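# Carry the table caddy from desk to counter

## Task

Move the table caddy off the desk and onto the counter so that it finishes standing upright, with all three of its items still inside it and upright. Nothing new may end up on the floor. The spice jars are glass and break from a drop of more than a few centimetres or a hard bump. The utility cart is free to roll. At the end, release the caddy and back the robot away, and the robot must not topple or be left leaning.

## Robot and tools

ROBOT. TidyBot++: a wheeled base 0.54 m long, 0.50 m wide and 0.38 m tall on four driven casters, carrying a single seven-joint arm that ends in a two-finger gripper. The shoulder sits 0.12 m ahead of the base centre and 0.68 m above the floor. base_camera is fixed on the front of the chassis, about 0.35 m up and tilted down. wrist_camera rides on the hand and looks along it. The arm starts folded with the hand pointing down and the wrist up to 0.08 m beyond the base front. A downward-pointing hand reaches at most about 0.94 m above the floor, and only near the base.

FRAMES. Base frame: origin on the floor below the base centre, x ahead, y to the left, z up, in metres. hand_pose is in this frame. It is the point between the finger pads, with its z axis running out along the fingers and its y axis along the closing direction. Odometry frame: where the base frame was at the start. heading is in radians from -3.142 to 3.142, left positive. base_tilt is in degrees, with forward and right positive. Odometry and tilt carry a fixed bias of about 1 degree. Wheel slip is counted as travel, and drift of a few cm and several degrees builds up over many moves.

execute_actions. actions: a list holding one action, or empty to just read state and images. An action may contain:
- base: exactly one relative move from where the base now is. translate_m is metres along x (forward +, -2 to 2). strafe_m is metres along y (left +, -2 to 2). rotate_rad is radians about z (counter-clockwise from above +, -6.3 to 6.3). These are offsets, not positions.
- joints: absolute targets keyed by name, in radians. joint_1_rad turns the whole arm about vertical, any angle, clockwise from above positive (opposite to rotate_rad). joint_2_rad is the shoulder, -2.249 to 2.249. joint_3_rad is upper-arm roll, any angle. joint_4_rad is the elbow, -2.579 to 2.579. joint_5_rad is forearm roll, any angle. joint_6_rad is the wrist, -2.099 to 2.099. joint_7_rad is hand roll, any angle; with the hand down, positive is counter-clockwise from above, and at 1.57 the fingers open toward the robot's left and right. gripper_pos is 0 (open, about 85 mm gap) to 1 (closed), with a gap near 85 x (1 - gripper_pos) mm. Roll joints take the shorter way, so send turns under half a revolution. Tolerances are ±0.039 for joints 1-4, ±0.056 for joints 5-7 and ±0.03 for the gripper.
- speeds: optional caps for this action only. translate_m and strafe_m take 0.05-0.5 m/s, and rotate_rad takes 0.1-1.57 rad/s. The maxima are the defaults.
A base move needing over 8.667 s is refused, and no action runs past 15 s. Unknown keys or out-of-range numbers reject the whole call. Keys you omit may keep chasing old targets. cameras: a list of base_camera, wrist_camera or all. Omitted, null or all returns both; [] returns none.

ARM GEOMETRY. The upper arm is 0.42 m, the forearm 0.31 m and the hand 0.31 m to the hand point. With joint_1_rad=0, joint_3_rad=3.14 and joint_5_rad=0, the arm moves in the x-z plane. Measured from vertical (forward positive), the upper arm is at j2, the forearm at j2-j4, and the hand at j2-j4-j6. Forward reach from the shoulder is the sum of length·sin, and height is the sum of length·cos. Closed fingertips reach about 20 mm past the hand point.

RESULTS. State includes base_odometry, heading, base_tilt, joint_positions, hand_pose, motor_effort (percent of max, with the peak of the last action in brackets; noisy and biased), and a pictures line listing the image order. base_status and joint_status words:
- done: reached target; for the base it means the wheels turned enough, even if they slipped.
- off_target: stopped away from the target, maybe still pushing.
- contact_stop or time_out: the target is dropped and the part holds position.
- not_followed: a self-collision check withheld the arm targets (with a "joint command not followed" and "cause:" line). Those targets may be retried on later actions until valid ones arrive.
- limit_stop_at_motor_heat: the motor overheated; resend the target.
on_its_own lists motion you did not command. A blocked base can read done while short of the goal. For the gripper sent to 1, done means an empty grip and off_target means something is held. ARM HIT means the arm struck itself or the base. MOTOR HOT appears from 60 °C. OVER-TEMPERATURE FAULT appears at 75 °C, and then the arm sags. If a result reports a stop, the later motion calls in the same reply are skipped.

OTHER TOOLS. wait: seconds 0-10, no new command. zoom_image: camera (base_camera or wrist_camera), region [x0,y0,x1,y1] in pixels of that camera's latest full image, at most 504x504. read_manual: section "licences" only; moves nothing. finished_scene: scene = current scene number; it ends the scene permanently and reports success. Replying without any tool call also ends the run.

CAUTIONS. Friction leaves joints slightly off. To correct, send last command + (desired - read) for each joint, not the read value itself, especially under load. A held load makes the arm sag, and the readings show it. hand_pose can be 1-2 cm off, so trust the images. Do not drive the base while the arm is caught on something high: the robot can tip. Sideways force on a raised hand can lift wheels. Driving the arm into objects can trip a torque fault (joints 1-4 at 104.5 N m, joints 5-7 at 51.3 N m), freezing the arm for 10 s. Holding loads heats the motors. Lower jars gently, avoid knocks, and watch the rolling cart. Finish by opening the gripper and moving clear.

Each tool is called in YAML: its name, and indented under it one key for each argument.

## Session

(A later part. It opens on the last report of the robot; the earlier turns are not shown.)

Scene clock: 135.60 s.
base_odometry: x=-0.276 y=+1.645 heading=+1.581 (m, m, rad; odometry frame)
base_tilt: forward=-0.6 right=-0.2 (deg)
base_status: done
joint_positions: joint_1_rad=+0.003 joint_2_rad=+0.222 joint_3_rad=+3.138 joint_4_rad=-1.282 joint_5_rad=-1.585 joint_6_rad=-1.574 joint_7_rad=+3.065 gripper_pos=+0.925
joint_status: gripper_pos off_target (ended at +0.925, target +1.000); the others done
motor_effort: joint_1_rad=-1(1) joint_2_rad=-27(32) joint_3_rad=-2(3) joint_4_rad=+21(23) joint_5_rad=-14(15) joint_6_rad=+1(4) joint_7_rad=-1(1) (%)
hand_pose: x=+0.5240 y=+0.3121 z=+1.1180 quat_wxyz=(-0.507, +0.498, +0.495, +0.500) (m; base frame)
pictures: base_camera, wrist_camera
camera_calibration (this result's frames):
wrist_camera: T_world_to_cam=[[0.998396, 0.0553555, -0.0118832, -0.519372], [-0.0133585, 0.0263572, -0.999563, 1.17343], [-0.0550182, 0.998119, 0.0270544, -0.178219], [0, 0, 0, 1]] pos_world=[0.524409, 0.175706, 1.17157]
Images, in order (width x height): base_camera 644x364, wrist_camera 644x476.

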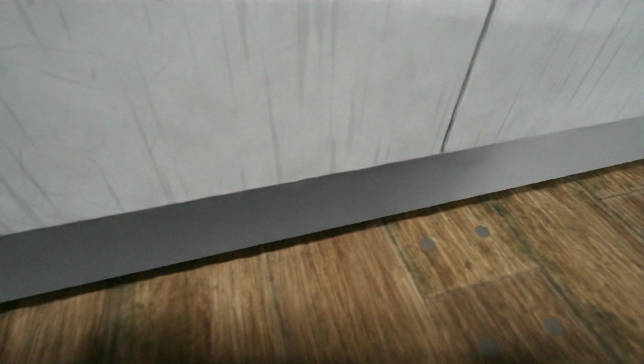

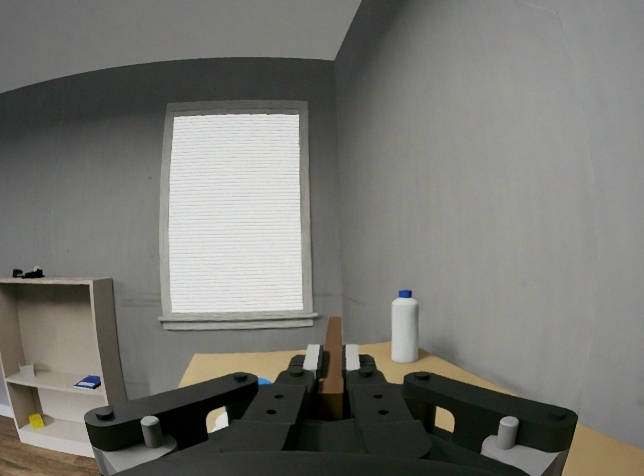

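execute_actions:
  actions:
    - {"joints": {"joint_2_rad": 0.258, "joint_7_rad": 3.163, "gripper_pos": 1.0}}
  cameras: ["wrist_camera"]

Scene clock: 139.80 s.
base_odometry: x=-0.276 y=+1.645 heading=+1.581 (m, m, rad; odometry frame)
base_tilt: forward=-0.6 right=-0.2 (deg)
base_status: not commanded
joint_positions: joint_1_rad=+0.003 joint_2_rad=+0.273 joint_3_rad=+3.138 joint_4_rad=-1.282 joint_5_rad=-1.585 joint_6_rad=-1.574 joint_7_rad=+3.130 gripper_pos=+0.925
joint_status: gripper_pos off_target (ended at +0.925, target +1.000); the others done
motor_effort: joint_1_rad=-1(1) joint_2_rad=-30(32) joint_3_rad=-3(3) joint_4_rad=+21(22) joint_5_rad=-14(15) joint_6_rad=+0(2) joint_7_rad=-1(1) (%)
hand_pose: x=+0.5458 y=+0.3120 z=+1.0968 quat_wxyz=(-0.503, +0.494, +0.498, +0.504) (m; base frame)
pictures: wrist_camera
camera_calibration (this result's frames):
wrist_camera: T_world_to_cam=[[0.998517, 0.0543933, 0.0024482, -0.556815], [0.000992693, 0.0267699, -0.999641, 1.14466], [-0.0544394, 0.998161, 0.0266762, -0.176297], [0, 0, 0, 1]] pos_world=[0.545255, 0.175618, 1.15031]
Images, in order (width x height): wrist_camera 644x476.

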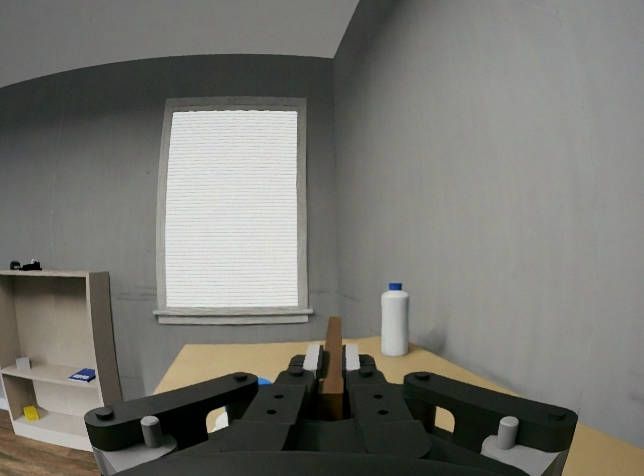

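execute_actions:
  actions:
    - {"joints": {"joint_4_rad": -1.32, "joint_7_rad": 3.197, "gripper_pos": 1.0}}
  cameras: []

Scene clock: 141.27 s.
base_odometry: x=-0.276 y=+1.644 heading=+1.581 (m, m, rad; odometry frame)
base_tilt: forward=-0.6 right=-0.2 (deg)
base_status: not commanded
joint_positions: joint_1_rad=+0.003 joint_2_rad=+0.274 joint_3_rad=+3.138 joint_4_rad=-1.323 joint_5_rad=-1.585 joint_6_rad=-1.574 joint_7_rad=+3.162 gripper_pos=+0.925
joint_status: gripper_pos off_target (ended at +0.925, target +1.000); the others done
motor_effort: joint_1_rad=-1(0) joint_2_rad=-29(30) joint_3_rad=-3(3) joint_4_rad=+21(22) joint_5_rad=-14(15) joint_6_rad=-1(0) joint_7_rad=+0(1) (%)
hand_pose: x=+0.5462 y=+0.3120 z=+1.0837 quat_wxyz=(-0.506, +0.497, +0.496, +0.502) (m; base frame)
pictures: none
No camera images: the call's "cameras" was empty. Leave "cameras" out to get every camera's image.

execute_actions:
  actions:
    - {"joints": {"joint_4_rad": -1.348, "joint_7_rad": 3.229, "gripper_pos": 1.0}}
  cameras: []

Scene clock: 142.23 s.
base_odometry: x=-0.276 y=+1.644 heading=+1.581 (m, m, rad; odometry frame)
base_tilt: forward=-0.5 right=-0.2 (deg)
base_status: not commanded
joint_positions: joint_1_rad=+0.003 joint_2_rad=+0.273 joint_3_rad=+3.138 joint_4_rad=-1.339 joint_5_rad=-1.589 joint_6_rad=-1.574 joint_7_rad=+3.193 gripper_pos=+0.925
joint_status: gripper_pos off_target (ended at +0.925, target +1.000); the others done
motor_effort: joint_1_rad=-1(1) joint_2_rad=-27(30) joint_3_rad=-3(3) joint_4_rad=+19(21) joint_5_rad=-12(14) joint_6_rad=+0(1) joint_7_rad=+0(1) (%)
hand_pose: x=+0.5458 y=+0.3120 z=+1.0803 quat_wxyz=(-0.503, +0.492, +0.498, +0.507) (m; base frame)
pictures: none
No camera images: the call's "cameras" was empty. Leave "cameras" out to get every camera's image.

execute_actions:
  actions:
    - {"joints": {"joint_2_rad": 0.268, "joint_4_rad": -1.35, "joint_5_rad": -1.59, "joint_7_rad": 3.18, "gripper_pos": 1.0}}
  cameras: ["wrist_camera"]

Scene clock: 143.53 s.
base_odometry: x=-0.276 y=+1.644 heading=+1.581 (m, m, rad; odometry frame)
base_tilt: forward=-0.6 right=-0.2 (deg)
base_status: not commanded
joint_positions: joint_1_rad=+0.003 joint_2_rad=+0.273 joint_3_rad=+3.138 joint_4_rad=-1.339 joint_5_rad=-1.589 joint_6_rad=-1.574 joint_7_rad=+3.193 gripper_pos=+0.925
joint_status: gripper_pos off_target (ended at +0.925, target +1.000); the others done
motor_effort: joint_1_rad=+0(0) joint_2_rad=-27(27) joint_3_rad=-2(3) joint_4_rad=+18(20) joint_5_rad=-11(12) joint_6_rad=-1(0) joint_7_rad=+0(1) (%)
hand_pose: x=+0.5459 y=+0.3120 z=+1.0802 quat_wxyz=(-0.503, +0.492, +0.498, +0.507) (m; base frame)
pictures: wrist_camera
camera_calibration (this result's frames):
wrist_camera: T_world_to_cam=[[0.99855, 0.0532788, 0.00769083, -0.562293], [0.00601431, 0.0315562, -0.999484, 1.12361], [-0.053494, 0.998081, 0.03119, -0.181201], [0, 0, 0, 1]] pos_world=[0.545027, 0.175354, 1.133]
Images, in order (width x height): wrist_camera 644x476.

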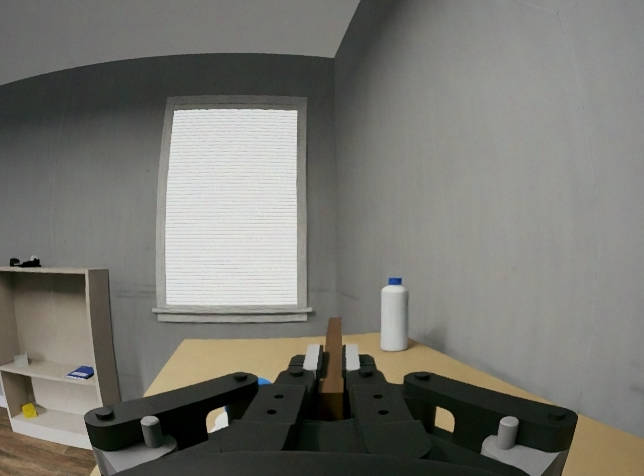

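execute_actions:
  actions:
    - {"joints": {"joint_4_rad": -1.34, "joint_7_rad": 3.19, "gripper_pos": 0.6}}
  cameras: ["wrist_camera"]

Scene clock: 145.03 s.
base_odometry: x=-0.276 y=+1.644 heading=+1.581 (m, m, rad; odometry frame)
base_tilt: forward=-0.6 right=-0.2 (deg)
base_status: not commanded
joint_positions: joint_1_rad=+0.003 joint_2_rad=+0.273 joint_3_rad=+3.138 joint_4_rad=-1.339 joint_5_rad=-1.589 joint_6_rad=-1.574 joint_7_rad=+3.193 gripper_pos=+0.600
joint_status: all done
motor_effort: joint_1_rad=+0(1) joint_2_rad=-26(27) joint_3_rad=-2(2) joint_4_rad=+18(19) joint_5_rad=-9(11) joint_6_rad=+0(1) joint_7_rad=-1(0) (%)
hand_pose: x=+0.5459 y=+0.3120 z=+1.0802 quat_wxyz=(-0.503, +0.492, +0.498, +0.507) (m; base frame)
pictures: wrist_camera
camera_calibration (this result's frames):
wrist_camera: T_world_to_cam=[[0.99855, 0.0532792, 0.00769059, -0.562293], [0.00601405, 0.0315562, -0.999484, 1.12361], [-0.0534944, 0.998081, 0.03119, -0.1812], [0, 0, 0, 1]] pos_world=[0.545027, 0.175354, 1.133]
Images, in order (width x height): wrist_camera 644x476.

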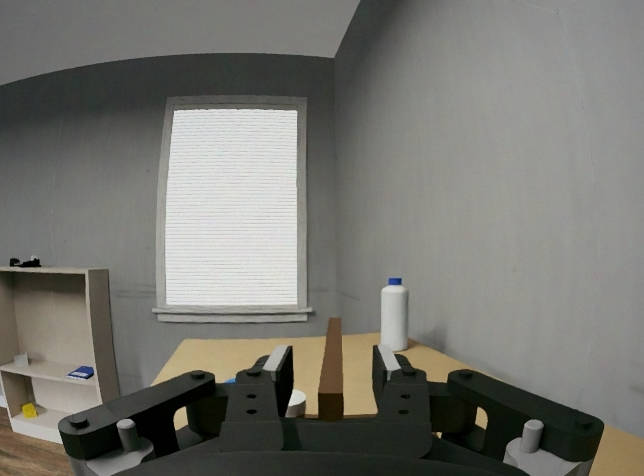

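execute_actions:
  actions:
    - {"base": {"strafe_m": -0.35}, "joints": {"joint_4_rad": -1.2, "joint_7_rad": 3.03}}

Scene clock: 150.20 s.
base_odometry: x=+0.074 y=+1.648 heading=+1.582 (m, m, rad; odometry frame)
base_tilt: forward=-0.6 right=-0.2 (deg)
base_status: done
joint_positions: joint_1_rad=+0.004 joint_2_rad=+0.273 joint_3_rad=+3.138 joint_4_rad=-1.215 joint_5_rad=-1.589 joint_6_rad=-1.574 joint_7_rad=+3.064 gripper_pos=+0.600
joint_status: all done
motor_effort: joint_1_rad=-1(4) joint_2_rad=-26(27) joint_3_rad=-2(4) joint_4_rad=+18(19) joint_5_rad=-9(9) joint_6_rad=+1(1) joint_7_rad=+0(1) (%)
hand_pose: x=+0.5444 y=+0.3115 z=+1.1194 quat_wxyz=(-0.504, +0.493, +0.497, +0.505) (m; base frame)
pictures: base_camera, wrist_camera
camera_calibration (this result's frames):
wrist_camera: T_world_to_cam=[[0.998504, 0.054573, 0.00336801, -0.556537], [0.00166904, 0.0311478, -0.999513, 1.16535], [-0.0546514, 0.998024, 0.0310102, -0.181149], [0, 0, 0, 1]] pos_world=[0.54386, 0.174865, 1.17227]
Images, in order (width x height): base_camera 644x364, wrist_camera 644x476.

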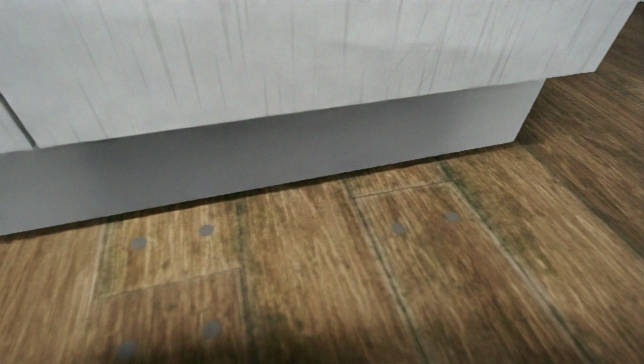

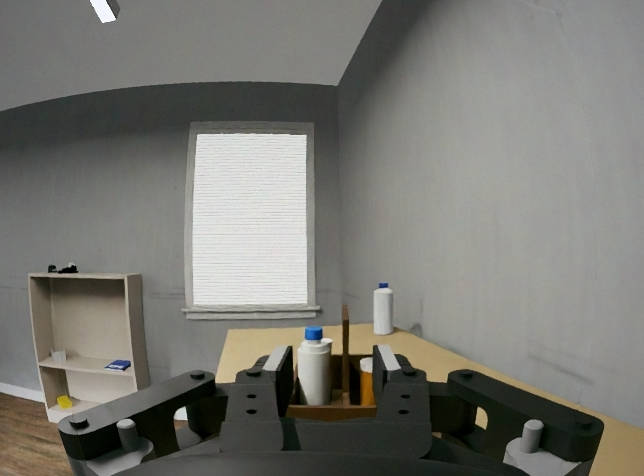

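execute_actions:
  actions:
    - {"base": {"translate_m": -0.35}, "joints": {"gripper_pos": 1.0, "joint_5_rad": -1.25}}

Scene clock: 152.83 s.
base_odometry: x=+0.078 y=+1.298 heading=+1.582 (m, m, rad; odometry frame)
base_tilt: forward=-0.6 right=-0.3 (deg)
base_status: done
joint_positions: joint_1_rad=+0.004 joint_2_rad=+0.265 joint_3_rad=+3.138 joint_4_rad=-1.212 joint_5_rad=-1.265 joint_6_rad=-1.574 joint_7_rad=+3.064 gripper_pos=+0.999
joint_status: all done
motor_effort: joint_1_rad=+0(1) joint_2_rad=-25(30) joint_3_rad=-2(3) joint_4_rad=+18(20) joint_5_rad=-8(10) joint_6_rad=+1(1) joint_7_rad=+0(0) (%)
hand_pose: x=+0.5504 y=+0.2974 z=+1.0244 quat_wxyz=(-0.409, +0.572, +0.568, +0.428) (m; base frame)
pictures: base_camera, wrist_camera
camera_calibration (this result's frames):
wrist_camera: T_world_to_cam=[[0.99965, 0.0264425, 0.000425178, -0.550696], [0.00802418, -0.287955, -0.95761, 1.11928], [-0.0251991, 0.957279, -0.288066, 0.159027], [0, 0, 0, 1]] pos_world=[0.54553, 0.184631, 1.11788]
Images, in order (width x height): base_camera 644x364, wrist_camera 644x476.

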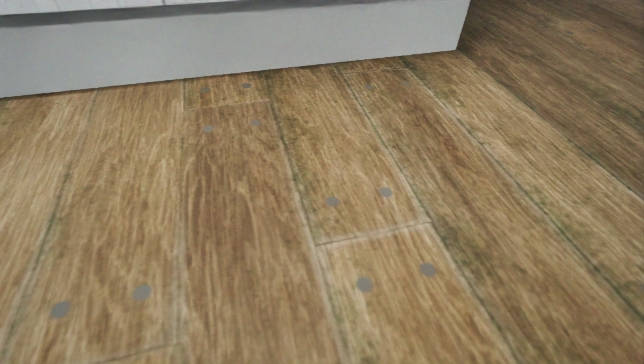

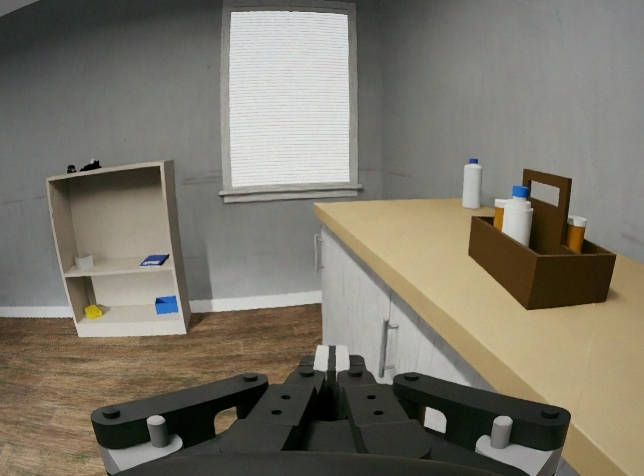

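The caddy is upright on the counter, well inside the edge. All three objects are still standing in it, and the robot has moved clear.

finished_scene:
  scene: 2

The scene is finished: the task was done.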